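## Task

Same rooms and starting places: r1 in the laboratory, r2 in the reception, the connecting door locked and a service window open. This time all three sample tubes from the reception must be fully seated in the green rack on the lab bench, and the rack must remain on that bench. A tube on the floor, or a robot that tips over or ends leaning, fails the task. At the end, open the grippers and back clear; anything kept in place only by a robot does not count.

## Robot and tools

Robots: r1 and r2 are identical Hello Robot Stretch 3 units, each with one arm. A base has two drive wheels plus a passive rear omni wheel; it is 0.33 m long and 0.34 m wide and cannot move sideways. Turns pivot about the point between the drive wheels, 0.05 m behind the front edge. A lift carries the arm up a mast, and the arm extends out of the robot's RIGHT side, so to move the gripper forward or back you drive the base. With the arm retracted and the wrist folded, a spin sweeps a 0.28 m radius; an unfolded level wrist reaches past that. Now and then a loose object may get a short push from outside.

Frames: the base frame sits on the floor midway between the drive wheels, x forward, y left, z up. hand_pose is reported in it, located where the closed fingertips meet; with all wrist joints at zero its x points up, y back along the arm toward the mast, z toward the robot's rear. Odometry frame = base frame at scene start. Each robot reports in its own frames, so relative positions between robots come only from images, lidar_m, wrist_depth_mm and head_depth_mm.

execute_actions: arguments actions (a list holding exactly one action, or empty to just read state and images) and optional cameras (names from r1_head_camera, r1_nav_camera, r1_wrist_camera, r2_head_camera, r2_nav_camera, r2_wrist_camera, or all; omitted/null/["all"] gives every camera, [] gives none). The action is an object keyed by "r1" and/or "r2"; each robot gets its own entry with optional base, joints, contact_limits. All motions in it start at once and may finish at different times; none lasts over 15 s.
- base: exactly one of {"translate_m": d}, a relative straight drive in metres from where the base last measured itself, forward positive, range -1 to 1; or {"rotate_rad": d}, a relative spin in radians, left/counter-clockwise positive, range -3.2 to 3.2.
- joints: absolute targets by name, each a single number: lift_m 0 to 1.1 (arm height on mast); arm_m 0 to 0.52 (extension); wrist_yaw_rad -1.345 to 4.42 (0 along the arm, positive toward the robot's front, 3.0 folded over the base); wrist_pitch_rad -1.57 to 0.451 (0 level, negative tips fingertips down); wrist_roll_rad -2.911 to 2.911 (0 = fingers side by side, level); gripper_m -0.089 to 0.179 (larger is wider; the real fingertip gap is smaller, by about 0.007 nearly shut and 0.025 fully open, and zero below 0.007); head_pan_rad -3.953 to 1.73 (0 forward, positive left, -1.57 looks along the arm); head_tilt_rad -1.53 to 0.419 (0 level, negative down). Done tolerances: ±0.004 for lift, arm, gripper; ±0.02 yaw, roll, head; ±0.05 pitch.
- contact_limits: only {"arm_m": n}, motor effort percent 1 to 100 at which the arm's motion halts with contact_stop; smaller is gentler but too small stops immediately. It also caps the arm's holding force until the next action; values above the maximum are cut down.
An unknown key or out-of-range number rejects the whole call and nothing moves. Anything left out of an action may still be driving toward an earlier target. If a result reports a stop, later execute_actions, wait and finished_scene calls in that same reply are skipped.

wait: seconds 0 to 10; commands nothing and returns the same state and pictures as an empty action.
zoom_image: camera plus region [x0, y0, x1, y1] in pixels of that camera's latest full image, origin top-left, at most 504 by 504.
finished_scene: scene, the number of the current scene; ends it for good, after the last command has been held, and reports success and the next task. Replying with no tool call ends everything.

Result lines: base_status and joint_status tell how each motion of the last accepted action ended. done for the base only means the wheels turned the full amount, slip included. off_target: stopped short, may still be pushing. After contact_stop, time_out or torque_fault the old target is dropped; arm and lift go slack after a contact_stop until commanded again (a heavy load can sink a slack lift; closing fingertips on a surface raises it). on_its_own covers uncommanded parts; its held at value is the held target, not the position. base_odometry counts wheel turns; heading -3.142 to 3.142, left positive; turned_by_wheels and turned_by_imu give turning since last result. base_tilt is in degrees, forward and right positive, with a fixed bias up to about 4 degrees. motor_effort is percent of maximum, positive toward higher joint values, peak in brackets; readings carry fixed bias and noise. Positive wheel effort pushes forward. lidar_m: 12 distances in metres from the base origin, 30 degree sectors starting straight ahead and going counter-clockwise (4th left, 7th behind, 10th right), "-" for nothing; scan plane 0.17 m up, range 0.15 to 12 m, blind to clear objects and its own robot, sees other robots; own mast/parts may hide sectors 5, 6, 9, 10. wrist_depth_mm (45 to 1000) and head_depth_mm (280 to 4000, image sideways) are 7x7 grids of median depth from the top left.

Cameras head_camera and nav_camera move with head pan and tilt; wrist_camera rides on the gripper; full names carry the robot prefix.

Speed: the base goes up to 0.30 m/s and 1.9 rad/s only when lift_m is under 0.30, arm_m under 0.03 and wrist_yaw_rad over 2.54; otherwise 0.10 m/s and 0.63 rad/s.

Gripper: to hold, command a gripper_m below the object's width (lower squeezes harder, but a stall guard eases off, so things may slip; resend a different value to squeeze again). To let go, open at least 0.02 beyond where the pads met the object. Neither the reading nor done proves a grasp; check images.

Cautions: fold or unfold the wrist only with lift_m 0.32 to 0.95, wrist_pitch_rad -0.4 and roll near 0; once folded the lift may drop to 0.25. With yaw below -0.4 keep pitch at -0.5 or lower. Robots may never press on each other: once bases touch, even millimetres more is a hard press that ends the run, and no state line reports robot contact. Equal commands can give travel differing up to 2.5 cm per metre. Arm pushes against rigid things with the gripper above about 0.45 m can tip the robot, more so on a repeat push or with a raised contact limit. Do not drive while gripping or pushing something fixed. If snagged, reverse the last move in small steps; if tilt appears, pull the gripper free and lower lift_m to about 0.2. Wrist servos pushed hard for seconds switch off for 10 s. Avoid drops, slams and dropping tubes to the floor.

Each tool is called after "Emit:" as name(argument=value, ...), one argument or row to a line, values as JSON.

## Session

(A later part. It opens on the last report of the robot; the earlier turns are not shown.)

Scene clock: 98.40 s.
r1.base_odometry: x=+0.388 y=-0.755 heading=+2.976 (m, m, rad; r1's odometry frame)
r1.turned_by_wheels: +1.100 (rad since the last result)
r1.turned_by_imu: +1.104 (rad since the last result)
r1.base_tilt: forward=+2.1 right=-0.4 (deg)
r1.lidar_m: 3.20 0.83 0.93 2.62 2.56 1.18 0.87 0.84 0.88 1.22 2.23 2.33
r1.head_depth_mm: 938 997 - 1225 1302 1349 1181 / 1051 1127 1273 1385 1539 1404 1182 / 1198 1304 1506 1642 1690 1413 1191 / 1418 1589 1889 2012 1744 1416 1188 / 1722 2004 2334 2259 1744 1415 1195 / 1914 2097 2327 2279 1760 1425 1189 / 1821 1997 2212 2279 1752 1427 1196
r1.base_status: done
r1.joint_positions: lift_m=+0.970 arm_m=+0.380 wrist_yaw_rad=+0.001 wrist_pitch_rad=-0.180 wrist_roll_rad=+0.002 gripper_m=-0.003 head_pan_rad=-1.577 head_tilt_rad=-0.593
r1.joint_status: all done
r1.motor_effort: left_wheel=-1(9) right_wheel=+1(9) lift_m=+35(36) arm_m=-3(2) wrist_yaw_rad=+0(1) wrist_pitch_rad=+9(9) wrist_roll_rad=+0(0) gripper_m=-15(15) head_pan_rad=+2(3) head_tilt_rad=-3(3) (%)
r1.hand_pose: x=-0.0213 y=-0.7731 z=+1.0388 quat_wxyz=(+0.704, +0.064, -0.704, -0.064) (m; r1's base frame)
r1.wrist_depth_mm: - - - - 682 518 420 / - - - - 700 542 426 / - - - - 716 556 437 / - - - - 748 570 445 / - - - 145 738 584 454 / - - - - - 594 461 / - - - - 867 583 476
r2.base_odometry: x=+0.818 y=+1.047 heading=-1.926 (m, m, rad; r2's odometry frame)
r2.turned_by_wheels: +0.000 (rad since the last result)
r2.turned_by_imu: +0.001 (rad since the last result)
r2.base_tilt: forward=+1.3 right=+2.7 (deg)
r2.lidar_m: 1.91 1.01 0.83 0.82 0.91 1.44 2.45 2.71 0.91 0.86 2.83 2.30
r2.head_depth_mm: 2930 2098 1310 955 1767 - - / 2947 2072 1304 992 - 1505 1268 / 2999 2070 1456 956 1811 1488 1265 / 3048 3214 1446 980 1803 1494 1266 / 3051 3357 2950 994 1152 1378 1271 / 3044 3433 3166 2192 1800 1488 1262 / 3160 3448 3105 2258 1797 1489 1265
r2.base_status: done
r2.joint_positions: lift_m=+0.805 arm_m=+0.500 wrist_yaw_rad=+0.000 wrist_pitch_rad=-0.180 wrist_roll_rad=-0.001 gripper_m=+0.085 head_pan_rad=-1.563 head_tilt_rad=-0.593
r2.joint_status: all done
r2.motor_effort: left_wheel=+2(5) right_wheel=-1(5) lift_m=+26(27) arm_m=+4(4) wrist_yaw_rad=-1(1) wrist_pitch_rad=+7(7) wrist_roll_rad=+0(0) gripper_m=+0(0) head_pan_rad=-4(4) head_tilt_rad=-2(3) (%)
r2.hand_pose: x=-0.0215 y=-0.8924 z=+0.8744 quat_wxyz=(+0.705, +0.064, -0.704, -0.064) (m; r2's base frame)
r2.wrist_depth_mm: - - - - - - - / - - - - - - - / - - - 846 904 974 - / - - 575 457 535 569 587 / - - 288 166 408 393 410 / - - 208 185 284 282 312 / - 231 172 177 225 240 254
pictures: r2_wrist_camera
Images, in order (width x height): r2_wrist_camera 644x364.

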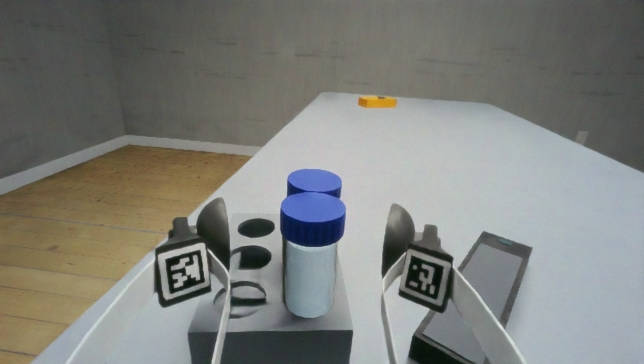

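Emit:
execute_actions(
  actions=[
    {"r1":{"base":{"rotate_rad":0.6}},"r2":{"joints":{"arm_m":0.52,"gripper_m":0.06}}},
  ],
  cameras=[],
)

Emit:
execute_actions(
  actions=[
    {"r1":{"base":{"rotate_rad":0.65}},"r2":{"joints":{"gripper_m":0.0}}},
  ],
  cameras=["r2_wrist_camera"],
)

Emit:
execute_actions(
  actions=[
    {"r1":{"base":{"rotate_rad":0.794}},"r2":{"joints":{"arm_m":0.455}}},
  ],
  cameras=["r1_head_camera","r1_wrist_camera","r2_wrist_camera"],
)

Scene clock: 100.73 s.
r1.base_odometry: x=+0.388 y=-0.755 heading=-2.707 (m, m, rad; r1's odometry frame)
r1.turned_by_wheels: +0.600 (rad since the last result)
r1.turned_by_imu: +0.602 (rad since the last result)
r1.base_tilt: forward=+2.0 right=-0.3 (deg)
r1.lidar_m: 0.83 0.93 2.58 2.46 1.10 0.86 0.84 0.90 1.33 2.23 2.38 0.83
r1.head_depth_mm: 1802 1983 - 2154 1723 1394 1185 / 1819 1963 2374 2241 1731 1403 1186 / 1842 1987 2457 2252 1736 1414 1189 / 1853 2056 2372 2260 1723 1407 1189 / 1874 2097 2357 2248 1735 1413 1190 / 1889 2133 2399 2263 1754 1422 1195 / 1907 2123 2409 2286 1758 1417 1193
r1.base_status: done
r1.joint_positions: lift_m=+0.970 arm_m=+0.380 wrist_yaw_rad=+0.001 wrist_pitch_rad=-0.180 wrist_roll_rad=+0.002 gripper_m=-0.003 head_pan_rad=-1.577 head_tilt_rad=-0.593
r1.joint_status: not commanded
r1.motor_effort: left_wheel=-1(8) right_wheel=+1(8) lift_m=+36(36) arm_m=-3(3) wrist_yaw_rad=-1(1) wrist_pitch_rad=+9(9) wrist_roll_rad=+0(0) gripper_m=-15(15) head_pan_rad=+2(2) head_tilt_rad=-3(4) (%)
r1.hand_pose: x=-0.0213 y=-0.7730 z=+1.0388 quat_wxyz=(+0.704, +0.064, -0.704, -0.064) (m; r1's base frame)
r1.wrist_depth_mm: - - - - - - - / - - - - - - - / - - - - - - - / - - - - - - - / - - - 145 - - - / - - - - - - - / - - - - - - -
r2.base_odometry: x=+0.818 y=+1.047 heading=-1.926 (m, m, rad; r2's odometry frame)
r2.turned_by_wheels: +0.000 (rad since the last result)
r2.turned_by_imu: +0.001 (rad since the last result)
r2.base_tilt: forward=+1.3 right=+2.8 (deg)
r2.lidar_m: 1.91 1.01 0.83 0.82 0.91 1.44 2.45 2.71 0.91 0.86 2.83 2.29
r2.head_depth_mm: 2924 2106 1307 951 1776 - - / 2951 2069 1310 1030 - 1492 1274 / 2961 2058 1453 960 1818 1489 1266 / 3030 3257 1453 971 1812 1493 1268 / 3015 3357 2973 994 1158 1378 1263 / 3110 3383 3137 2214 1801 1472 1262 / 3119 3449 3107 2304 1798 1493 1261
r2.base_status: not commanded
r2.joint_positions: lift_m=+0.805 arm_m=+0.518 wrist_yaw_rad=+0.000 wrist_pitch_rad=-0.180 wrist_roll_rad=-0.001 gripper_m=+0.060 head_pan_rad=-1.563 head_tilt_rad=-0.593
r2.joint_status: all done
joint sent to its limit — the command would take r2.arm_m past its upper limit, so that joint was sent only as far as its limit.
r2.motor_effort: left_wheel=+2(2) right_wheel=-1(1) lift_m=+26(26) arm_m=+4(4) wrist_yaw_rad=+1(0) wrist_pitch_rad=+7(7) wrist_roll_rad=+0(0) gripper_m=+0(87) head_pan_rad=-5(5) head_tilt_rad=-3(3) (%)
r2.hand_pose: x=-0.0215 y=-0.9109 z=+0.8744 quat_wxyz=(+0.705, +0.064, -0.704, -0.064) (m; r2's base frame)
r2.wrist_depth_mm: - - - - - - - / - - - - - - - / - - - 848 910 952 - / - - 599 510 542 569 587 / - - 382 147 409 397 407 / - 299 192 155 299 273 313 / - 232 168 161 236 233 253
pictures: none
No camera images: the call's "cameras" was empty. Leave "cameras" out to get every camera's image.

Scene clock: 102.73 s.
r1.base_odometry: x=+0.388 y=-0.755 heading=-2.057 (m, m, rad; r1's odometry frame)
r1.turned_by_wheels: +0.650 (rad since the last result)
r1.turned_by_imu: +0.652 (rad since the last result)
r1.base_tilt: forward=+1.9 right=-0.3 (deg)
r1.lidar_m: 0.93 2.55 1.84 1.01 0.85 0.84 0.96 1.54 2.23 2.52 0.82 1.00
r1.head_depth_mm: 1987 2160 - 2132 1730 1400 1184 / 2134 2284 2638 2229 1722 1409 1185 / 2321 2517 2708 2241 1726 1410 1189 / 2529 2826 2998 2277 1730 1408 1192 / 2798 3187 3196 2244 1742 1404 1187 / 3135 3601 3224 2265 1742 1414 1193 / 3254 3528 3235 2261 1752 1420 1189
r1.base_status: done
r1.joint_positions: lift_m=+0.970 arm_m=+0.380 wrist_yaw_rad=+0.001 wrist_pitch_rad=-0.180 wrist_roll_rad=+0.002 gripper_m=-0.003 head_pan_rad=-1.577 head_tilt_rad=-0.593
r1.joint_status: not commanded
r1.motor_effort: left_wheel=-1(7) right_wheel=+2(8) lift_m=+35(36) arm_m=-3(3) wrist_yaw_rad=-1(1) wrist_pitch_rad=+9(9) wrist_roll_rad=+0(0) gripper_m=-15(15) head_pan_rad=+2(2) head_tilt_rad=-3(3) (%)
r1.hand_pose: x=-0.0213 y=-0.7730 z=+1.0388 quat_wxyz=(+0.704, +0.064, -0.704, -0.064) (m; r1's base frame)
r1.wrist_depth_mm: - - - - - - - / - - - - - - - / - - - - - - - / - - - - - - - / - - - 146 - - - / - - - - - - - / - - - - - - -
r2.base_odometry: x=+0.818 y=+1.047 heading=-1.926 (m, m, rad; r2's odometry frame)
r2.turned_by_wheels: +0.000 (rad since the last result)
r2.turned_by_imu: +0.001 (rad since the last result)
r2.base_tilt: forward=+1.4 right=+2.8 (deg)
r2.lidar_m: 1.91 1.01 0.83 0.82 0.91 1.44 2.46 2.71 0.90 0.86 2.83 2.30
r2.head_depth_mm: 2907 2111 1308 957 1770 - - / 2956 2073 1314 1030 - 1504 1272 / 2985 2083 1449 961 1814 1500 1271 / 3012 3221 1450 971 1810 1497 1270 / 3084 3381 2957 992 1156 1372 1272 / 3090 3405 3105 2192 1805 1493 1263 / 3137 3440 3141 2285 1799 1485 1261
r2.base_status: not commanded
r2.joint_positions: lift_m=+0.805 arm_m=+0.518 wrist_yaw_rad=+0.000 wrist_pitch_rad=-0.180 wrist_roll_rad=-0.001 gripper_m=+0.001 head_pan_rad=-1.563 head_tilt_rad=-0.593
r2.joint_status: all done
r2.motor_effort: left_wheel=+2(2) right_wheel=+0(1) lift_m=+27(26) arm_m=+4(4) wrist_yaw_rad=-1(0) wrist_pitch_rad=+7(7) wrist_roll_rad=+0(0) gripper_m=-18(99) head_pan_rad=-5(5) head_tilt_rad=-3(3) (%)
r2.hand_pose: x=-0.0216 y=-0.9109 z=+0.8744 quat_wxyz=(+0.705, +0.064, -0.704, -0.064) (m; r2's base frame)
r2.wrist_depth_mm: - - - - - - - / - - - - - - - / - - - 851 891 969 - / - - 592 512 543 560 590 / - - 380 141 389 393 407 / - 292 185 149 301 275 310 / - 230 176 161 241 229 253
pictures: r2_wrist_camera
Images, in order (width x height): r2_wrist_camera 644x364.

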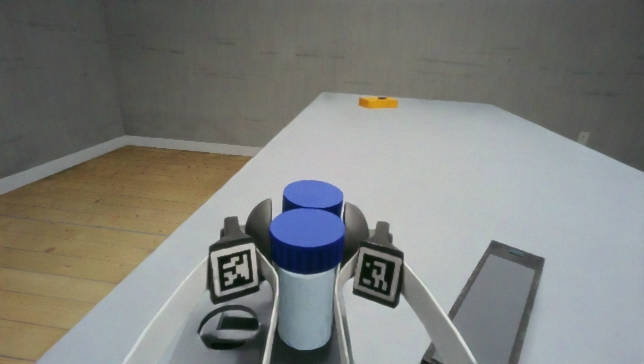

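Scene clock: 104.93 s.
r1.base_odometry: x=+0.388 y=-0.755 heading=-1.264 (m, m, rad; r1's odometry frame)
r1.turned_by_wheels: +0.794 (rad since the last result)
r1.turned_by_imu: +0.796 (rad since the last result)
r1.base_tilt: forward=+2.2 right=-0.4 (deg)
r1.lidar_m: 2.53 1.24 0.89 0.84 0.87 1.16 2.23 2.30 3.06 0.82 0.93 2.65
r1.head_depth_mm: 2955 3232 - 2149 1723 1404 1182 / 2941 3166 2842 2150 1740 1404 1189 / 2928 3172 1114 979 1183 1342 1187 / 2958 3089 1278 938 1729 1419 1191 / 2915 3085 1313 971 1743 1418 1186 / 2926 3068 1327 971 1742 1409 1192 / 2875 3139 1330 972 1666 1332 1189
r1.base_status: done
r1.joint_positions: lift_m=+0.970 arm_m=+0.380 wrist_yaw_rad=+0.001 wrist_pitch_rad=-0.180 wrist_roll_rad=+0.002 gripper_m=-0.003 head_pan_rad=-1.577 head_tilt_rad=-0.593
r1.joint_status: not commanded
r1.motor_effort: left_wheel=-1(8) right_wheel=+1(8) lift_m=+35(36) arm_m=-2(2) wrist_yaw_rad=-1(1) wrist_pitch_rad=+9(9) wrist_roll_rad=+0(0) gripper_m=-15(15) head_pan_rad=+4(2) head_tilt_rad=-3(2) (%)
r1.hand_pose: x=-0.0213 y=-0.7730 z=+1.0388 quat_wxyz=(+0.704, +0.064, -0.704, -0.064) (m; r1's base frame)
r1.wrist_depth_mm: - - - - - - - / - - - - - - - / - - - - - - - / - 928 949 951 - - - / 717 677 687 145 - - - / 530 536 545 513 - - - / 435 436 442 395 436 - -
r2.base_odometry: x=+0.818 y=+1.047 heading=-1.926 (m, m, rad; r2's odometry frame)
r2.turned_by_wheels: +0.000 (rad since the last result)
r2.turned_by_imu: +0.001 (rad since the last result)
r2.base_tilt: forward=+1.3 right=+2.7 (deg)
r2.lidar_m: 1.90 1.01 0.83 0.82 0.91 1.45 2.45 2.71 0.91 0.86 2.84 2.30
r2.head_depth_mm: 2948 2103 1307 954 1749 - - / 2943 2090 1310 990 - 1504 1272 / 2993 2065 1414 969 1810 1493 1269 / 3029 3216 1366 988 1813 1496 1276 / 3073 3323 3023 993 1151 1384 1267 / 3125 3472 3120 2212 1813 1499 1267 / 3153 3452 3121 2281 1812 1492 1261
r2.base_status: not commanded
r2.joint_positions: lift_m=+0.805 arm_m=+0.455 wrist_yaw_rad=+0.000 wrist_pitch_rad=-0.180 wrist_roll_rad=-0.001 gripper_m=+0.001 head_pan_rad=-1.563 head_tilt_rad=-0.593
r2.joint_status: all done
r2.motor_effort: left_wheel=+2(1) right_wheel=+0(1) lift_m=+27(27) arm_m=-4(5) wrist_yaw_rad=+0(0) wrist_pitch_rad=+7(7) wrist_roll_rad=+0(0) gripper_m=-18(18) head_pan_rad=-4(5) head_tilt_rad=-3(3) (%)
r2.hand_pose: x=-0.0216 y=-0.8481 z=+0.8744 quat_wxyz=(+0.705, +0.064, -0.704, -0.064) (m; r2's base frame)
r2.wrist_depth_mm: - - - - - - - / - - - - - - - / - - - 845 909 985 - / - - 568 521 536 564 590 / - - 370 142 389 377 408 / - 281 188 149 268 295 313 / 245 231 170 161 241 250 252
pictures: r1_head_camera (sideways: a quarter turn clockwise sets it upright), r1_wrist_camera, r2_wrist_camera
Images, in order (width x height): r1_head_camera 896x504, r1_wrist_camera 644x364, r2_wrist_camera 644x364.

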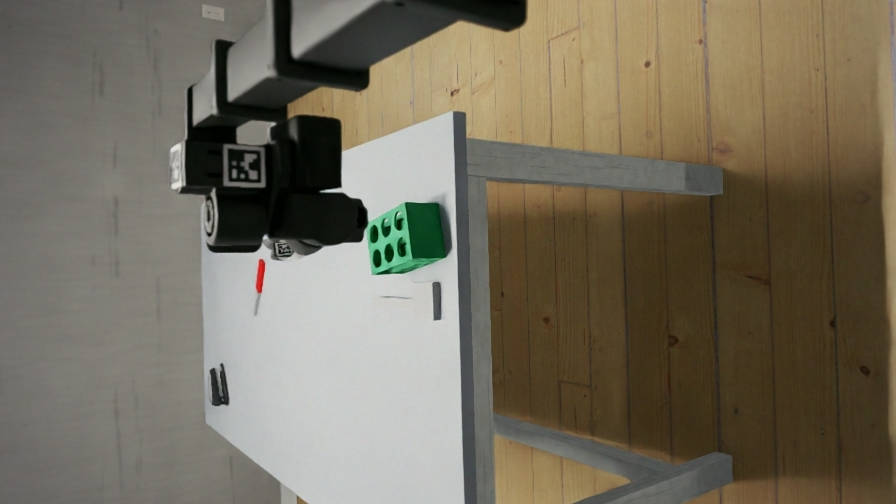

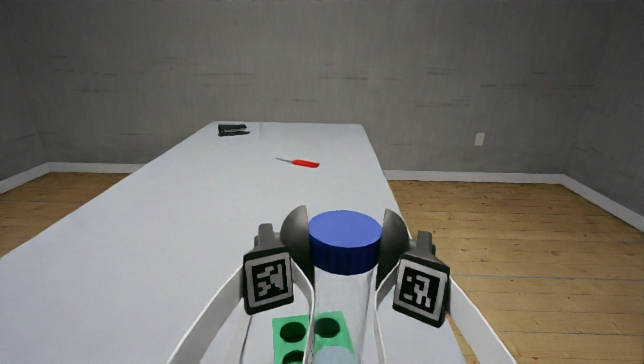

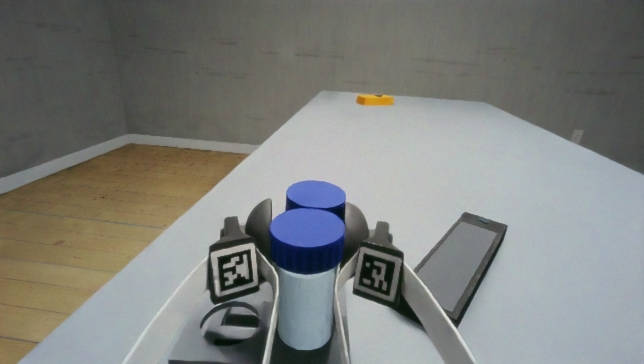

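Emit:
zoom_image(
  camera="r1_head_camera",
  region=[350,190,470,290],
)

Region (350, 190, 470, 290) of r1_head_camera's 896x504 image, scaled by 4.200, with more detail than that image has.

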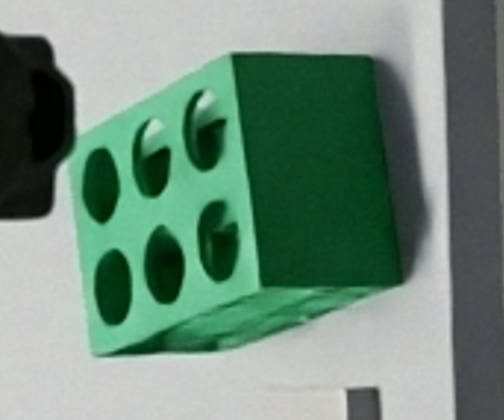

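Emit:
execute_actions(
  actions=[
    {"r1":{"base":{"translate_m":0.048},"joints":{"arm_m":0.518,"lift_m":0.872,"wrist_pitch_rad":-0.07}},"r2":{"joints":{"lift_m":0.93}}},
  ],
  cameras=["r1_head_camera","r1_wrist_camera","r2_wrist_camera"],
)

Scene clock: 112.43 s.
r1.base_odometry: x=+0.402 y=-0.801 heading=-1.264 (m, m, rad; r1's odometry frame)
r1.turned_by_wheels: +0.000 (rad since the last result)
r1.turned_by_imu: -0.001 (rad since the last result)
r1.base_tilt: forward=+2.2 right=-0.4 (deg)
r1.lidar_m: 2.49 1.25 0.89 0.85 0.87 1.16 2.27 2.33 3.13 0.83 0.91 2.61
r1.head_depth_mm: 2935 3270 3148 2327 - 1365 1182 / 2947 3270 3518 991 1618 1404 1184 / 2931 3211 - 937 1677 1339 1186 / 2906 3063 1314 968 1736 1416 1188 / 2907 3109 1322 968 1744 1410 1187 / 2916 3056 1318 969 1684 1417 1193 / 2913 3207 1328 971 1452 1335 1191
r1.base_status: done
r1.joint_positions: lift_m=+0.872 arm_m=+0.518 wrist_yaw_rad=+0.001 wrist_pitch_rad=-0.093 wrist_roll_rad=+0.002 gripper_m=-0.003 head_pan_rad=-1.577 head_tilt_rad=-0.593
r1.joint_status: all done
r1.motor_effort: left_wheel=-1(3) right_wheel=+2(7) lift_m=+23(31) arm_m=+3(1) wrist_yaw_rad=-1(0) wrist_pitch_rad=+11(8) wrist_roll_rad=+0(0) gripper_m=-14(15) head_pan_rad=+3(3) head_tilt_rad=-3(3) (%)
r1.hand_pose: x=-0.0213 y=-0.9155 z=+0.9631 quat_wxyz=(+0.706, +0.033, -0.707, -0.033) (m; r1's base frame)
r1.wrist_depth_mm: - - - - - - - / - - - - - - - / - - - - - - - / - 881 907 919 - - - / 587 592 602 145 669 - - / 441 444 460 430 - - - / 354 359 361 364 360 - -
r2.base_odometry: x=+0.818 y=+1.047 heading=-1.926 (m, m, rad; r2's odometry frame)
r2.turned_by_wheels: +0.000 (rad since the last result)
r2.turned_by_imu: +0.001 (rad since the last result)
r2.base_tilt: forward=+1.3 right=+2.7 (deg)
r2.lidar_m: 1.91 1.01 0.83 0.82 0.91 1.44 2.45 2.72 0.91 0.86 2.83 2.30
r2.head_depth_mm: 2913 2099 1471 - 1744 1501 1272 / 2963 3072 - 952 1806 1495 1273 / 3025 3171 1173 981 1817 1491 1268 / 2985 3296 1138 948 1806 1492 1268 / 3065 3389 3006 991 1151 1376 1269 / 3133 3431 3128 2191 1800 1478 1273 / 3126 3481 3132 2285 1807 1489 1263
r2.base_status: not commanded
r2.joint_positions: lift_m=+0.930 arm_m=+0.455 wrist_yaw_rad=+0.000 wrist_pitch_rad=-0.181 wrist_roll_rad=-0.001 gripper_m=+0.001 head_pan_rad=-1.563 head_tilt_rad=-0.593
r2.joint_status: all done
r2.motor_effort: left_wheel=+2(2) right_wheel=-1(0) lift_m=+40(45) arm_m=-4(4) wrist_yaw_rad=+1(1) wrist_pitch_rad=+7(7) wrist_roll_rad=+0(0) gripper_m=-18(18) head_pan_rad=-4(5) head_tilt_rad=-2(3) (%)
r2.hand_pose: x=-0.0216 y=-0.8481 z=+0.9987 quat_wxyz=(+0.705, +0.064, -0.704, -0.064) (m; r2's base frame)
r2.wrist_depth_mm: - - - - - - - / - - - - - - - / - - - - - - - / - - - 836 887 922 - / - - - 141 637 657 664 / - - 437 149 490 502 507 / - - 383 163 395 407 412
pictures: r1_head_camera (sideways: a quarter turn clockwise sets it upright), r1_wrist_camera, r2_wrist_camera
Images, in order (width x height): r1_head_camera 896x504, r1_wrist_camera 644x364, r2_wrist_camera 644x364.

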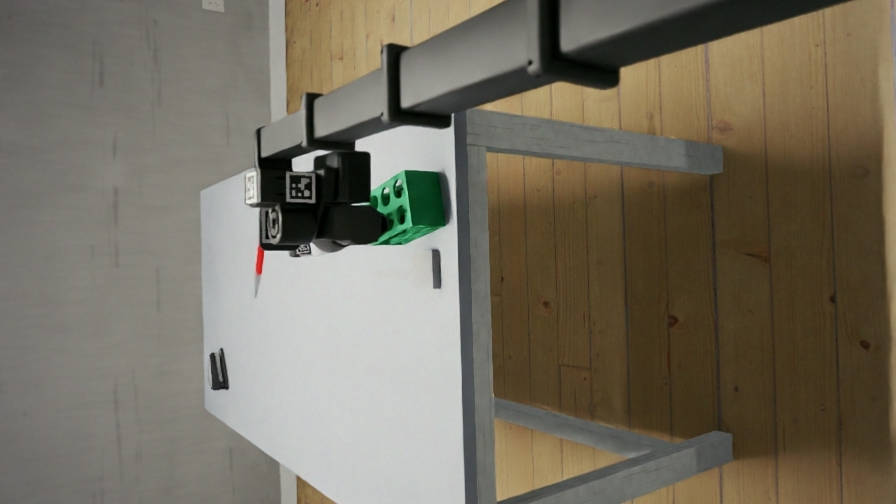

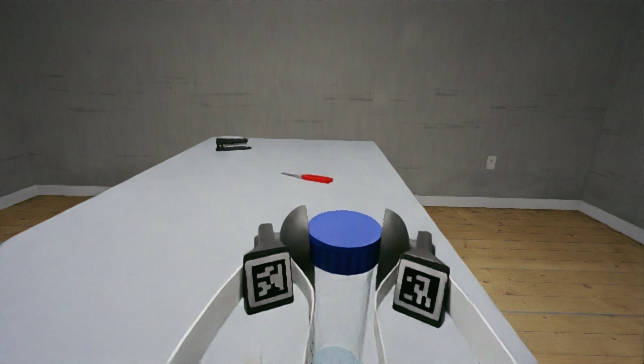

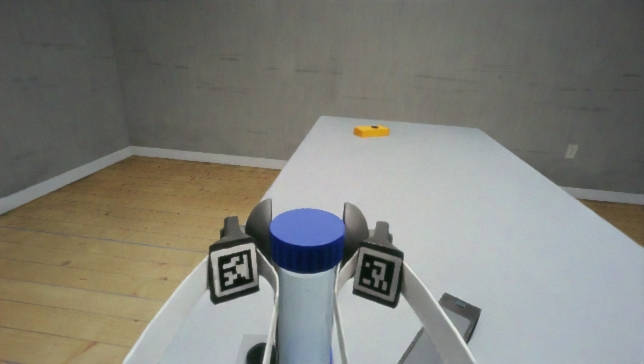

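Emit:
execute_actions(
  actions=[
    {"r1":{"joints":{"lift_m":0.838}},"r2":{"base":{"rotate_rad":0.6},"joints":{"lift_m":0.97,"arm_m":0.40}}},
  ],
  cameras=["r1_head_camera","r1_wrist_camera"],
)

Scene clock: 114.50 s.
r1.base_odometry: x=+0.402 y=-0.801 heading=-1.264 (m, m, rad; r1's odometry frame)
r1.turned_by_wheels: +0.000 (rad since the last result)
r1.turned_by_imu: +0.000 (rad since the last result)
r1.base_tilt: forward=+2.2 right=-0.4 (deg)
r1.lidar_m: 2.49 1.25 0.89 0.84 0.87 1.16 2.28 2.34 3.12 0.83 0.90 2.61
r1.head_depth_mm: 2941 3288 3165 2352 - - 1172 / 2951 3263 3410 - 1571 1402 1181 / 2921 3152 1593 929 1682 1334 1185 / 2931 3068 1398 969 1727 1416 1190 / 2913 3112 1320 965 1732 1407 1195 / 2911 3091 1321 969 1690 1417 1190 / 2917 3214 1326 975 1456 1335 1188
r1.base_status: not commanded
r1.joint_positions: lift_m=+0.838 arm_m=+0.518 wrist_yaw_rad=+0.001 wrist_pitch_rad=-0.093 wrist_roll_rad=+0.002 gripper_m=-0.003 head_pan_rad=-1.577 head_tilt_rad=-0.593
r1.joint_status: all done
r1.motor_effort: left_wheel=-1(1) right_wheel=+1(2) lift_m=+23(24) arm_m=+3(2) wrist_yaw_rad=-1(1) wrist_pitch_rad=+10(10) wrist_roll_rad=+0(0) gripper_m=-15(15) head_pan_rad=+3(3) head_tilt_rad=-4(3) (%)
r1.hand_pose: x=-0.0213 y=-0.9155 z=+0.9291 quat_wxyz=(+0.706, +0.033, -0.707, -0.033) (m; r1's base frame)
r1.wrist_depth_mm: - - - - - - - / - - - - - - - / - - - - - - - / - 766 788 801 - - - / 510 520 530 146 545 - - / 386 388 404 380 - - - / 311 312 305 316 314 327 -
r2.base_odometry: x=+0.818 y=+1.047 heading=-1.326 (m, m, rad; r2's odometry frame)
r2.turned_by_wheels: +0.600 (rad since the last result)
r2.turned_by_imu: +0.601 (rad since the last result)
r2.base_tilt: forward=+1.3 right=+2.7 (deg)
r2.lidar_m: 0.96 0.83 0.82 0.95 1.62 2.45 2.82 0.91 0.86 2.69 2.28 1.66
r2.head_depth_mm: 3215 3439 - 2233 1811 1232 1276 / 3479 3702 2932 2308 1815 1491 1268 / 3250 - 2878 2309 1814 1486 1272 / 2936 3105 2849 2289 1815 1495 1276 / 2679 2904 2961 2267 1815 1491 1265 / 2447 2649 2873 2285 1803 1486 1267 / 2267 2418 2639 2284 1796 1492 1263
r2.base_status: done
r2.joint_positions: lift_m=+0.970 arm_m=+0.400 wrist_yaw_rad=+0.000 wrist_pitch_rad=-0.181 wrist_roll_rad=-0.001 gripper_m=+0.001 head_pan_rad=-1.563 head_tilt_rad=-0.593
r2.joint_status: all done
r2.motor_effort: left_wheel=-2(9) right_wheel=+1(5) lift_m=+40(41) arm_m=-4(4) wrist_yaw_rad=+0(1) wrist_pitch_rad=+7(7) wrist_roll_rad=+0(0) gripper_m=-18(18) head_pan_rad=-4(4) head_tilt_rad=-3(2) (%)
r2.hand_pose: x=-0.0215 y=-0.7931 z=+1.0387 quat_wxyz=(+0.705, +0.064, -0.704, -0.064) (m; r2's base frame)
r2.wrist_depth_mm: - - - - - - - / - - - - - - - / - - - - - - - / - - - - - - - / - - - 141 - - - / - - - 149 - - - / - - - 164 - - -
pictures: r1_head_camera (sideways: a quarter turn clockwise sets it upright), r1_wrist_camera
Images, in order (width x height): r1_head_camera 896x504, r1_wrist_camera 644x364.

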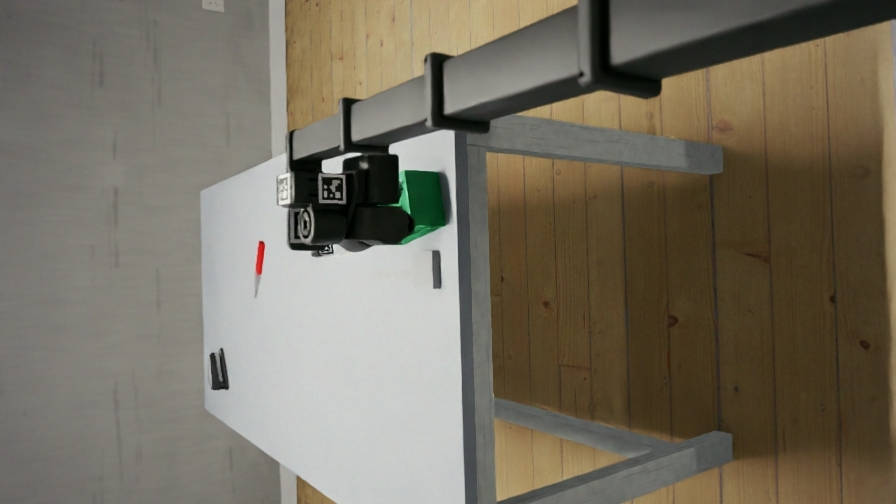

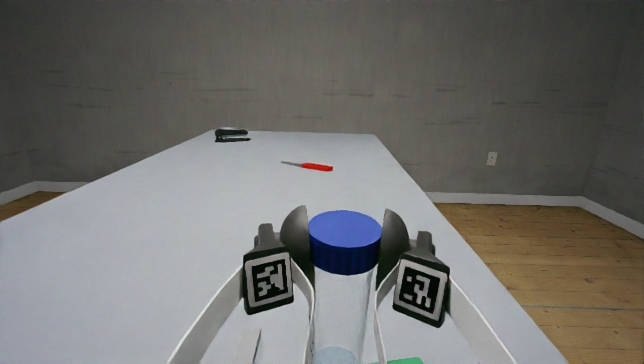

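Emit:
execute_actions(
  actions=[
    {"r1":{"joints":{"lift_m":0.828,"wrist_pitch_rad":-0.175}},"r2":{"base":{"rotate_rad":0.6}}},
  ],
  cameras=["r1_wrist_camera"],
)

Scene clock: 116.63 s.
r1.base_odometry: x=+0.402 y=-0.801 heading=-1.264 (m, m, rad; r1's odometry frame)
r1.turned_by_wheels: +0.000 (rad since the last result)
r1.turned_by_imu: +0.000 (rad since the last result)
r1.base_tilt: forward=+2.0 right=-0.6 (deg)
r1.lidar_m: 2.49 1.25 0.89 0.84 0.87 1.16 2.27 2.34 3.13 0.83 0.90 2.61
r1.head_depth_mm: 2937 3300 3172 2275 - - 1156 / 2907 3236 3377 - 1383 1375 1186 / 2931 3122 1588 922 1677 1332 1185 / 2902 3066 1396 968 1734 1414 1194 / 2895 3104 1316 969 1749 1415 1190 / 2885 3070 1325 967 1685 1417 1187 / 2869 3234 1325 973 1457 1332 1194
r1.base_status: not commanded
r1.joint_positions: lift_m=+0.828 arm_m=+0.518 wrist_yaw_rad=+0.001 wrist_pitch_rad=-0.189 wrist_roll_rad=+0.002 gripper_m=-0.003 head_pan_rad=-1.577 head_tilt_rad=-0.593
r1.joint_status: all done
r1.motor_effort: left_wheel=-1(2) right_wheel=+1(2) lift_m=+22(23) arm_m=+2(3) wrist_yaw_rad=-1(1) wrist_pitch_rad=+6(11) wrist_roll_rad=+0(1) gripper_m=-15(16) head_pan_rad=+3(3) head_tilt_rad=-3(3) (%)
r1.hand_pose: x=-0.0213 y=-0.9099 z=+0.8953 quat_wxyz=(+0.704, +0.067, -0.704, -0.067) (m; r1's base frame)
r1.wrist_depth_mm: - - - - - - - / - - - - - - - / - 895 875 887 - - - / 546 552 557 569 574 - - / 397 403 403 146 416 - - / 315 317 326 308 - 327 - / 261 261 256 200 212 269 -
r2.base_odometry: x=+0.818 y=+1.047 heading=-0.726 (m, m, rad; r2's odometry frame)
r2.turned_by_wheels: +0.600 (rad since the last result)
r2.turned_by_imu: +0.601 (rad since the last result)
r2.base_tilt: forward=+1.3 right=+2.8 (deg)
r2.lidar_m: 0.82 0.83 0.99 1.85 2.46 0.93 0.91 0.86 2.58 2.28 1.46 0.92
r2.head_depth_mm: 2174 2337 - 2225 1832 1504 1278 / 2106 2264 2630 2313 1810 1506 1275 / 2069 - 2588 2293 1813 1496 1268 / 1995 2176 2553 2316 1814 1499 1269 / 1976 2157 2374 2317 1807 1488 1265 / 1926 2120 2328 2291 1803 1476 1272 / 1901 2089 2281 2271 1806 1481 1268
r2.base_status: done
r2.joint_positions: lift_m=+0.970 arm_m=+0.400 wrist_yaw_rad=+0.000 wrist_pitch_rad=-0.181 wrist_roll_rad=-0.001 gripper_m=+0.001 head_pan_rad=-1.563 head_tilt_rad=-0.593
r2.joint_status: not commanded
r2.motor_effort: left_wheel=-2(12) right_wheel=+2(6) lift_m=+40(40) arm_m=-4(4) wrist_yaw_rad=+0(1) wrist_pitch_rad=+7(7) wrist_roll_rad=+0(0) gripper_m=-18(18) head_pan_rad=-5(5) head_tilt_rad=-3(2) (%)
r2.hand_pose: x=-0.0215 y=-0.7931 z=+1.0387 quat_wxyz=(+0.705, +0.064, -0.704, -0.064) (m; r2's base frame)
r2.wrist_depth_mm: - - - - - - - / - - - - - - - / - - - - - - - / - - - - - - - / - - - 141 - - - / - - - 149 - - - / - - - 163 - - -
pictures: r1_wrist_camera
Images, in order (width x height): r1_wrist_camera 644x364.

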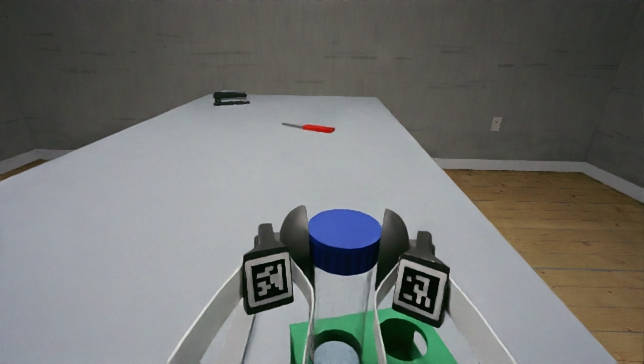

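The tube is in the SW hole. Seating it and releasing while r2 keeps turning.

Emit:
execute_actions(
  actions=[
    {"r1":{"joints":{"lift_m":0.812}},"r2":{"base":{"rotate_rad":0.5}}},
  ],
  cameras=["r1_wrist_camera"],
)

Emit:
execute_actions(
  actions=[
    {"r1":{"joints":{"gripper_m":0.085}},"r2":{"base":{"rotate_rad":0.5}}},
  ],
  cameras=["r1_wrist_camera"],
)

Emit:
execute_actions(
  actions=[
    {"r1":{"joints":{"lift_m":0.893,"arm_m":0.36}},"r2":{"base":{"rotate_rad":0.779},"joints":{"arm_m":0.518}}},
  ],
  cameras=["r1_head_camera","r1_wrist_camera","r2_head_camera","r2_wrist_camera"],
)

Scene clock: 118.67 s.
r1.base_odometry: x=+0.402 y=-0.801 heading=-1.264 (m, m, rad; r1's odometry frame)
r1.turned_by_wheels: +0.000 (rad since the last result)
r1.turned_by_imu: +0.000 (rad since the last result)
r1.base_tilt: forward=+2.0 right=-0.4 (deg)
r1.lidar_m: 2.49 1.25 0.89 0.85 0.87 1.16 2.27 2.34 3.11 0.83 0.90 2.62
r1.head_depth_mm: 2937 3286 3174 2238 1845 - 1151 / 2935 3274 3382 - 1173 1366 1179 / 2935 3152 1484 921 1671 1340 1188 / 2929 3088 1396 971 1735 1412 1188 / 2906 3080 1316 968 1744 1412 1186 / 2896 3076 1327 970 1682 1417 1195 / 2868 3215 1331 973 1459 1331 1195
r1.base_status: not commanded
r1.joint_positions: lift_m=+0.812 arm_m=+0.518 wrist_yaw_rad=+0.001 wrist_pitch_rad=-0.189 wrist_roll_rad=+0.002 gripper_m=-0.003 head_pan_rad=-1.577 head_tilt_rad=-0.593
r1.joint_status: all done
r1.motor_effort: left_wheel=-1(1) right_wheel=+1(1) lift_m=+23(23) arm_m=+2(2) wrist_yaw_rad=-1(0) wrist_pitch_rad=+6(6) wrist_roll_rad=+0(0) gripper_m=-15(15) head_pan_rad=+2(3) head_tilt_rad=-3(3) (%)
r1.hand_pose: x=-0.0213 y=-0.9098 z=+0.8791 quat_wxyz=(+0.704, +0.067, -0.704, -0.067) (m; r1's base frame)
r1.wrist_depth_mm: - - - - - - - / - - - - - - - / - 813 826 851 - - - / 508 510 516 521 524 - - / 370 375 375 145 383 411 - / 291 293 302 202 - 303 - / 241 243 238 200 170 249 258
r2.base_odometry: x=+0.818 y=+1.047 heading=-0.226 (m, m, rad; r2's odometry frame)
r2.turned_by_wheels: +0.500 (rad since the last result)
r2.turned_by_imu: +0.501 (rad since the last result)
r2.base_tilt: forward=+1.3 right=+2.8 (deg)
r2.lidar_m: 0.83 0.97 1.76 2.46 2.91 0.91 0.86 2.62 2.28 1.53 0.93 0.82
r2.head_depth_mm: 1912 2045 - 2209 1825 1510 1269 / 1948 2079 2408 2334 1822 1496 1272 / 2006 - 2490 2322 1831 1498 1269 / 2050 2192 2554 2310 1809 1488 1269 / 2009 2165 2340 2195 1809 1497 1272 / 1566 1682 1774 1897 1817 1487 1269 / 1310 1386 1454 1544 1641 1484 1262
r2.base_status: done
r2.joint_positions: lift_m=+0.970 arm_m=+0.400 wrist_yaw_rad=+0.000 wrist_pitch_rad=-0.181 wrist_roll_rad=-0.001 gripper_m=+0.001 head_pan_rad=-1.563 head_tilt_rad=-0.593
r2.joint_status: not commanded
r2.motor_effort: left_wheel=-3(11) right_wheel=+1(5) lift_m=+40(40) arm_m=-4(4) wrist_yaw_rad=+1(0) wrist_pitch_rad=+7(7) wrist_roll_rad=+0(0) gripper_m=-17(18) head_pan_rad=-4(4) head_tilt_rad=-3(2) (%)
r2.hand_pose: x=-0.0215 y=-0.7931 z=+1.0387 quat_wxyz=(+0.705, +0.064, -0.704, -0.064) (m; r2's base frame)
r2.wrist_depth_mm: 590 785 - - - - - / 617 797 - - - - - / 638 816 - - - - - / 661 843 - - - - - / 679 871 - 141 - - - / 683 891 - 148 - - - / 702 893 - 163 - - -
pictures: r1_wrist_camera
Images, in order (width x height): r1_wrist_camera 644x364.

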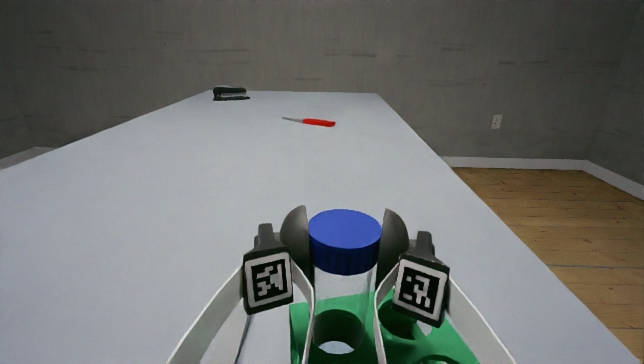

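Scene clock: 120.43 s.
r1.base_odometry: x=+0.402 y=-0.801 heading=-1.264 (m, m, rad; r1's odometry frame)
r1.turned_by_wheels: +0.000 (rad since the last result)
r1.turned_by_imu: +0.000 (rad since the last result)
r1.base_tilt: forward=+2.0 right=-0.4 (deg)
r1.lidar_m: 2.49 1.25 0.89 0.85 0.87 1.16 2.27 2.34 3.11 0.83 0.90 2.62
r1.head_depth_mm: 2947 3254 3193 2234 1827 - 1156 / 2896 3282 3338 - 1170 1368 1179 / 2902 3149 1486 923 1666 1337 1187 / 2921 3057 1392 973 1741 1418 1182 / 2918 3063 1318 969 1742 1419 1188 / 2904 3052 1318 969 1683 1425 1191 / 2866 3220 1323 973 1454 1337 1195
r1.base_status: not commanded
r1.joint_positions: lift_m=+0.812 arm_m=+0.518 wrist_yaw_rad=+0.001 wrist_pitch_rad=-0.192 wrist_roll_rad=+0.002 gripper_m=+0.085 head_pan_rad=-1.577 head_tilt_rad=-0.593
r1.joint_status: all done
r1.motor_effort: left_wheel=-1(1) right_wheel=+1(1) lift_m=+23(23) arm_m=+2(2) wrist_yaw_rad=-1(1) wrist_pitch_rad=+8(8) wrist_roll_rad=+0(1) gripper_m=+0(99) head_pan_rad=+3(3) head_tilt_rad=-3(3) (%)
r1.hand_pose: x=-0.0213 y=-0.9096 z=+0.8785 quat_wxyz=(+0.704, +0.068, -0.704, -0.068) (m; r1's base frame)
r1.wrist_depth_mm: - - - - - - - / - - - - - - - / - 798 815 839 - - - / 503 507 513 518 527 - - / 367 372 393 160 381 435 - / 291 294 284 200 246 302 - / 239 241 239 200 173 239 257
r2.base_odometry: x=+0.818 y=+1.047 heading=+0.274 (m, m, rad; r2's odometry frame)
r2.turned_by_wheels: +0.500 (rad since the last result)
r2.turned_by_imu: +0.501 (rad since the last result)
r2.base_tilt: forward=+1.3 right=+2.7 (deg)
r2.lidar_m: 0.96 1.69 2.46 2.86 0.92 0.86 2.66 2.28 1.59 0.95 0.83 0.82
r2.head_depth_mm: 1356 1549 - 2068 1817 1496 1272 / 1198 1310 1546 1797 1817 1491 1270 / 1102 - 1432 1553 1711 1492 1272 / 999 1075 1239 1376 1564 1487 1264 / 913 991 1096 1213 1366 1454 1267 / 842 914 995 853 1209 1352 1270 / 774 840 925 786 1088 1204 1249
r2.base_status: done
r2.joint_positions: lift_m=+0.970 arm_m=+0.400 wrist_yaw_rad=+0.000 wrist_pitch_rad=-0.181 wrist_roll_rad=-0.001 gripper_m=+0.001 head_pan_rad=-1.563 head_tilt_rad=-0.593
r2.joint_status: not commanded
r2.motor_effort: left_wheel=-2(11) right_wheel=+1(6) lift_m=+40(40) arm_m=-4(4) wrist_yaw_rad=-2(1) wrist_pitch_rad=+7(7) wrist_roll_rad=+0(0) gripper_m=-17(18) head_pan_rad=-5(4) head_tilt_rad=-3(3) (%)
r2.hand_pose: x=-0.0215 y=-0.7931 z=+1.0387 quat_wxyz=(+0.705, +0.064, -0.704, -0.064) (m; r2's base frame)
r2.wrist_depth_mm: 280 323 391 498 668 - - / 291 336 409 538 716 - - / 300 350 436 571 765 - - / 313 368 461 610 890 - - / 327 386 455 141 - - - / 332 401 559 148 - - - / 345 409 550 163 - - -
pictures: r1_wrist_camera
Images, in order (width x height): r1_wrist_camera 644x364.

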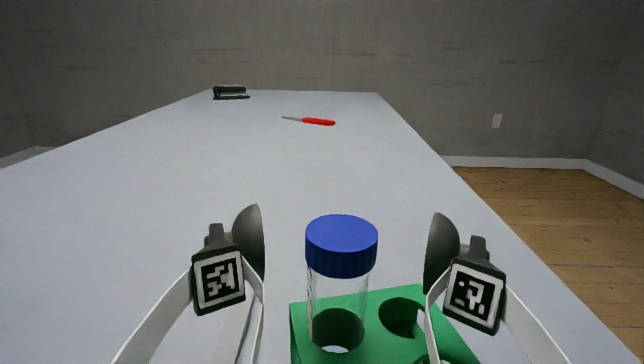

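Scene clock: 122.83 s.
r1.base_odometry: x=+0.402 y=-0.801 heading=-1.264 (m, m, rad; r1's odometry frame)
r1.turned_by_wheels: +0.000 (rad since the last result)
r1.turned_by_imu: +0.000 (rad since the last result)
r1.base_tilt: forward=+2.0 right=-0.5 (deg)
r1.lidar_m: 2.49 1.25 0.89 0.85 0.87 1.16 2.28 2.34 3.13 0.83 0.90 2.61
r1.head_depth_mm: 2946 3281 3164 - - 1369 1187 / 2925 3274 3476 961 1618 1407 1185 / 2908 3148 - 974 1674 1339 1194 / 2877 3102 1489 971 1731 1409 1188 / 2879 3089 1313 967 1741 1417 1191 / 2905 3092 1323 969 1693 1418 1193 / 2876 3183 1335 971 1461 1340 1191
r1.base_status: not commanded
r1.joint_positions: lift_m=+0.893 arm_m=+0.360 wrist_yaw_rad=+0.001 wrist_pitch_rad=-0.192 wrist_roll_rad=+0.002 gripper_m=+0.085 head_pan_rad=-1.577 head_tilt_rad=-0.593
r1.joint_status: all done
r1.motor_effort: left_wheel=-1(1) right_wheel=+1(1) lift_m=+36(37) arm_m=-3(2) wrist_yaw_rad=-1(2) wrist_pitch_rad=+8(7) wrist_roll_rad=+0(0) gripper_m=+1(0) head_pan_rad=+3(2) head_tilt_rad=-3(3) (%)
r1.hand_pose: x=-0.0213 y=-0.7522 z=+0.9590 quat_wxyz=(+0.704, +0.068, -0.704, -0.068) (m; r1's base frame)
r1.wrist_depth_mm: - - - - - - - / - - - - - - - / - - - - - - - / - 708 719 733 799 - - / 514 520 554 500 536 - - / 409 409 383 381 359 - - / 337 339 338 321 283 336 -
r2.base_odometry: x=+0.818 y=+1.047 heading=+1.053 (m, m, rad; r2's odometry frame)
r2.turned_by_wheels: +0.779 (rad since the last result)
r2.turned_by_imu: +0.780 (rad since the last result)
r2.base_tilt: forward=+1.3 right=+2.7 (deg)
r2.lidar_m: 2.45 2.55 0.91 0.86 0.86 2.38 2.28 1.17 0.85 0.82 0.85 1.17
r2.head_depth_mm: - - - 740 1069 1246 1271 / - - 1033 793 1067 1244 1282 / - - 1036 791 1069 1232 1274 / 2312 - 909 791 1060 1225 1273 / - - 1026 791 1053 1225 1266 / - - 1079 786 1057 1219 1268 / - - 1072 787 1045 1212 1265
r2.base_status: done
r2.joint_positions: lift_m=+0.970 arm_m=+0.518 wrist_yaw_rad=+0.000 wrist_pitch_rad=-0.181 wrist_roll_rad=-0.001 gripper_m=+0.001 head_pan_rad=-1.563 head_tilt_rad=-0.593
r2.joint_status: all done
r2.motor_effort: left_wheel=-3(12) right_wheel=+1(6) lift_m=+40(40) arm_m=+4(5) wrist_yaw_rad=-2(1) wrist_pitch_rad=+7(7) wrist_roll_rad=+0(0) gripper_m=-18(17) head_pan_rad=-5(5) head_tilt_rad=-3(2) (%)
r2.hand_pose: x=-0.0214 y=-0.9104 z=+1.0387 quat_wxyz=(+0.705, +0.064, -0.704, -0.064) (m; r2's base frame)
r2.wrist_depth_mm: - - - - - - - / - - - - - - - / - - - - - - - / - - - - - - - / - - - 141 - - - / 385 390 367 148 420 423 437 / 317 321 328 164 337 348 353
pictures: r1_head_camera (sideways: a quarter turn clockwise sets it upright), r1_wrist_camera, r2_head_camera (sideways: a quarter turn clockwise sets it upright), r2_wrist_camera
Images, in order (width x height): r1_head_camera 896x504, r1_wrist_camera 644x364, r2_head_camera 896x504, r2_wrist_camera 644x364.

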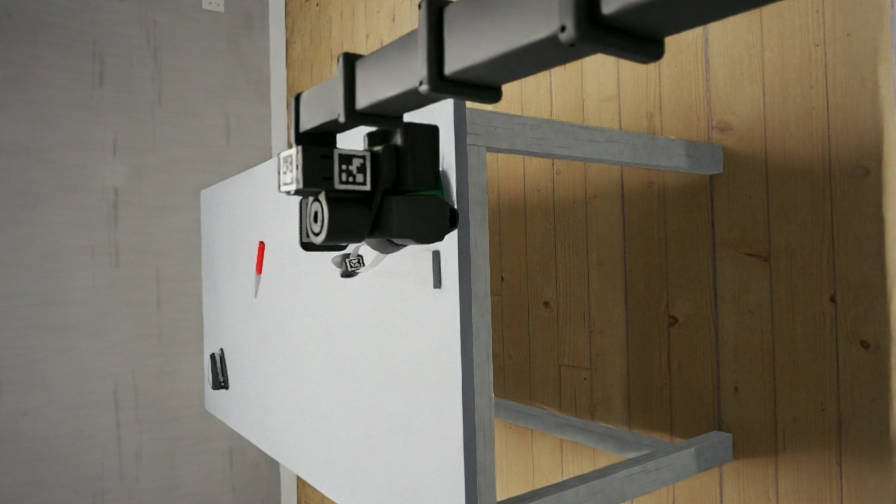

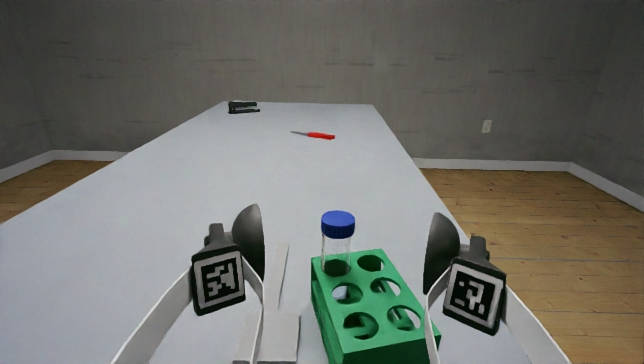

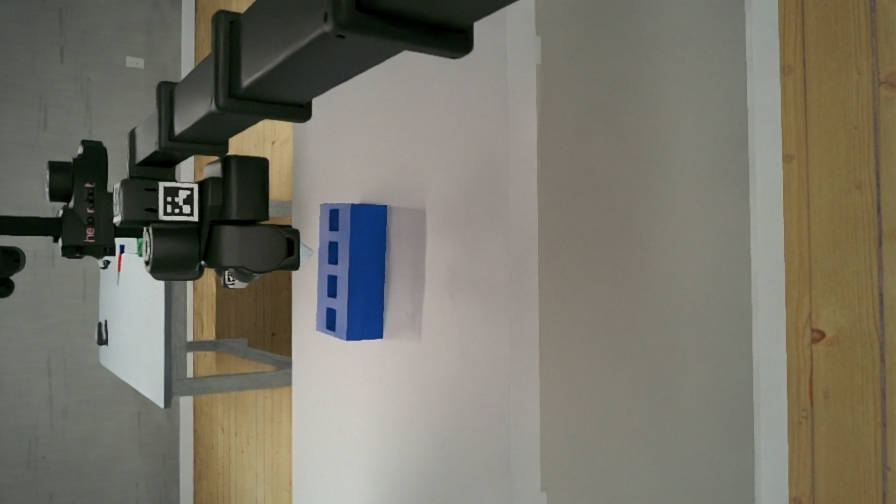

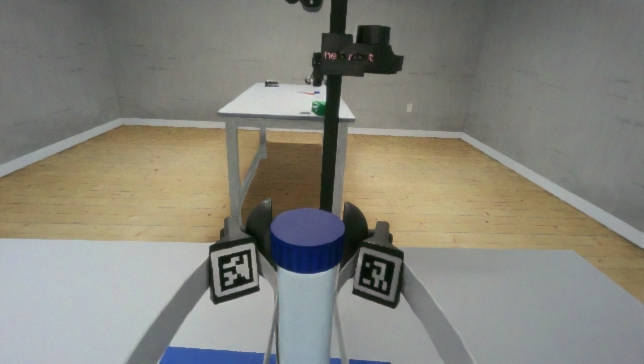

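Emit:
execute_actions(
  actions=[],
)

Scene clock: 123.80 s.
r1.base_odometry: x=+0.402 y=-0.801 heading=-1.264 (m, m, rad; r1's odometry frame)
r1.turned_by_wheels: +0.000 (rad since the last result)
r1.turned_by_imu: +0.000 (rad since the last result)
r1.base_tilt: forward=+2.0 right=-0.5 (deg)
r1.lidar_m: 2.49 1.25 0.89 0.85 0.87 1.16 2.28 2.34 3.11 0.83 0.91 2.62
r1.head_depth_mm: 2929 3286 3161 - - 1363 1186 / 2917 3318 3471 959 1616 1409 1179 / 2896 3178 - 977 1679 1338 1183 / 2921 3052 1489 969 1737 1415 1184 / 2914 3075 1312 967 1744 1412 1185 / 2904 3045 1327 968 1692 1415 1196 / 2878 3183 1337 974 1457 1336 1198
r1.base_status: not commanded
r1.joint_positions: lift_m=+0.893 arm_m=+0.360 wrist_yaw_rad=+0.001 wrist_pitch_rad=-0.192 wrist_roll_rad=+0.002 gripper_m=+0.085 head_pan_rad=-1.577 head_tilt_rad=-0.593
r1.joint_status: all done
r1.motor_effort: left_wheel=-1(1) right_wheel=+1(1) lift_m=+35(37) arm_m=-3(2) wrist_yaw_rad=+0(2) wrist_pitch_rad=+7(7) wrist_roll_rad=+0(0) gripper_m=+0(0) head_pan_rad=+2(2) head_tilt_rad=-3(3) (%)
r1.hand_pose: x=-0.0213 y=-0.7522 z=+0.9590 quat_wxyz=(+0.704, +0.068, -0.704, -0.068) (m; r1's base frame)
r1.wrist_depth_mm: - - - - - - - / - - - - - - - / - - - - - - - / - 721 717 734 805 - - / 513 518 554 501 536 - - / 406 413 384 382 359 - - / 336 339 336 320 284 337 -
r2.base_odometry: x=+0.818 y=+1.047 heading=+1.053 (m, m, rad; r2's odometry frame)
r2.turned_by_wheels: +0.000 (rad since the last result)
r2.turned_by_imu: +0.000 (rad since the last result)
r2.base_tilt: forward=+1.3 right=+2.7 (deg)
r2.lidar_m: 2.46 2.54 0.91 0.86 0.86 2.38 2.27 1.17 0.85 0.82 0.85 1.17
r2.head_depth_mm: - - - 738 1076 1257 1269 / - - 1033 795 1070 1243 1274 / - - 1033 791 1064 1231 1278 / 2298 - 910 791 1058 1226 1270 / - - 1024 790 1056 1223 1275 / - - 1078 788 1055 1226 1263 / - - 1076 786 1047 1215 1269
r2.base_status: done
r2.joint_positions: lift_m=+0.970 arm_m=+0.518 wrist_yaw_rad=+0.000 wrist_pitch_rad=-0.181 wrist_roll_rad=-0.001 gripper_m=+0.001 head_pan_rad=-1.563 head_tilt_rad=-0.593
r2.joint_status: all done
r2.motor_effort: left_wheel=-3(12) right_wheel=+2(6) lift_m=+40(40) arm_m=+4(5) wrist_yaw_rad=-1(1) wrist_pitch_rad=+7(7) wrist_roll_rad=+0(0) gripper_m=-18(17) head_pan_rad=-5(5) head_tilt_rad=-3(2) (%)
r2.hand_pose: x=-0.0214 y=-0.9104 z=+1.0387 quat_wxyz=(+0.705, +0.064, -0.704, -0.064) (m; r2's base frame)
r2.wrist_depth_mm: - - - - - - - / - - - - - - - / - - - - - - - / - - - - - - - / - - - 141 - - - / 380 390 370 149 420 425 437 / 319 321 329 164 339 346 352
pictures: r1_head_camera (sideways: a quarter turn clockwise sets it upright), r1_nav_camera (sideways: a quarter turn counterclockwise sets it upright), r1_wrist_camera, r2_head_camera (sideways: a quarter turn clockwise sets it upright), r2_nav_camera (sideways: a quarter turn counterclockwise sets it upright), r2_wrist_camera
Images, in order (width x height): r1_head_camera 896x504, r1_nav_camera 672x504, r1_wrist_camera 644x364, r2_head_camera 896x504, r2_nav_camera 672x504, r2_wrist_camera 644x364.

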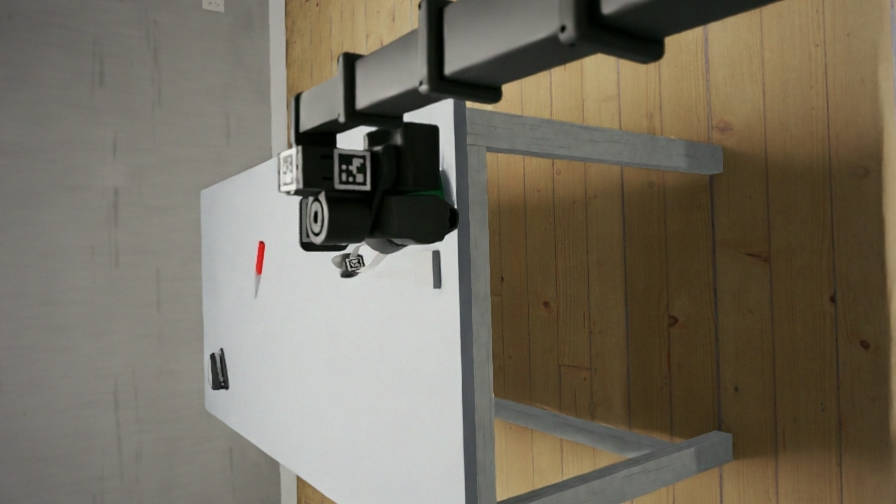

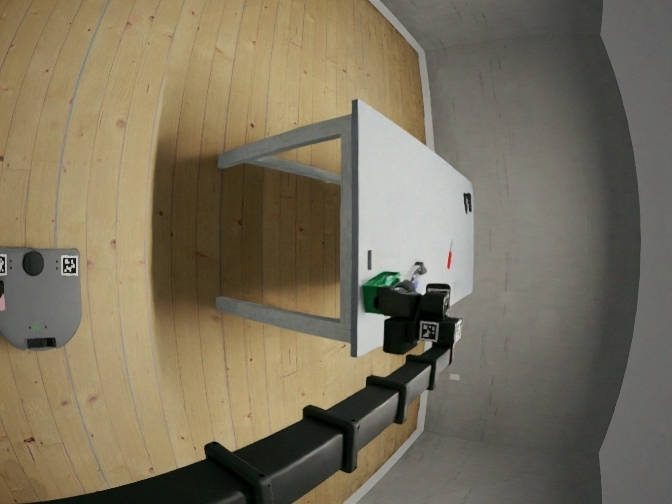

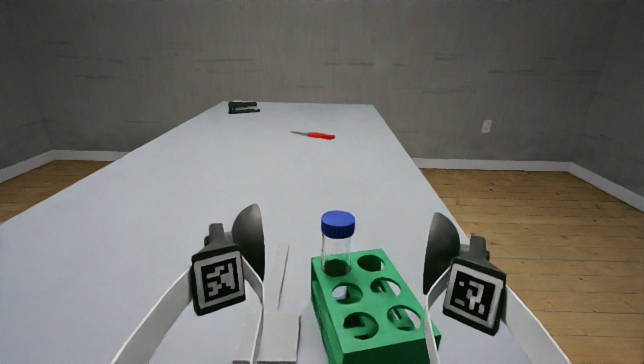

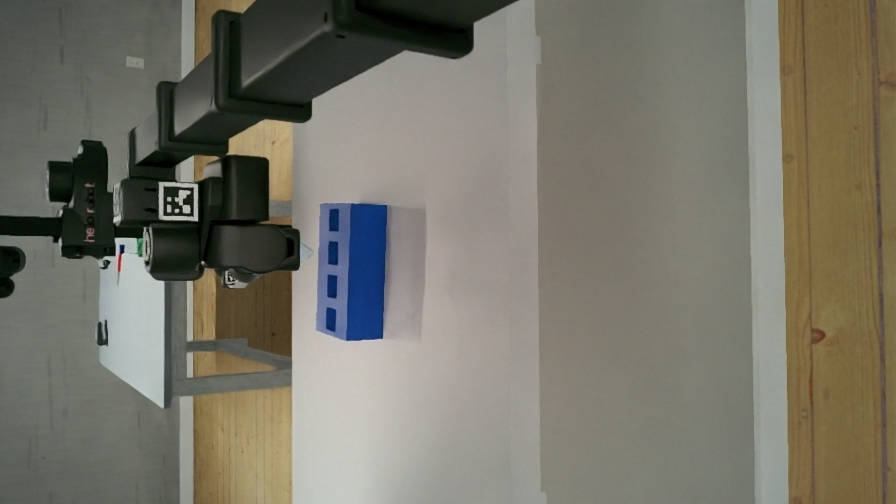

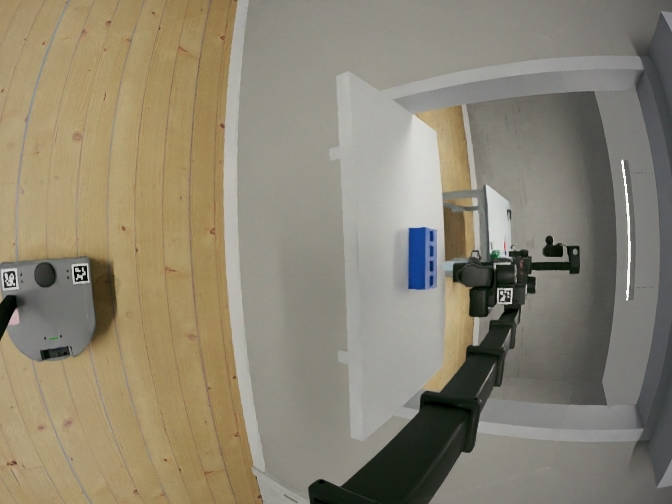

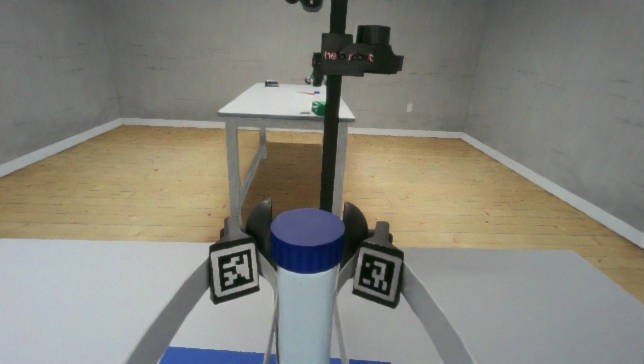

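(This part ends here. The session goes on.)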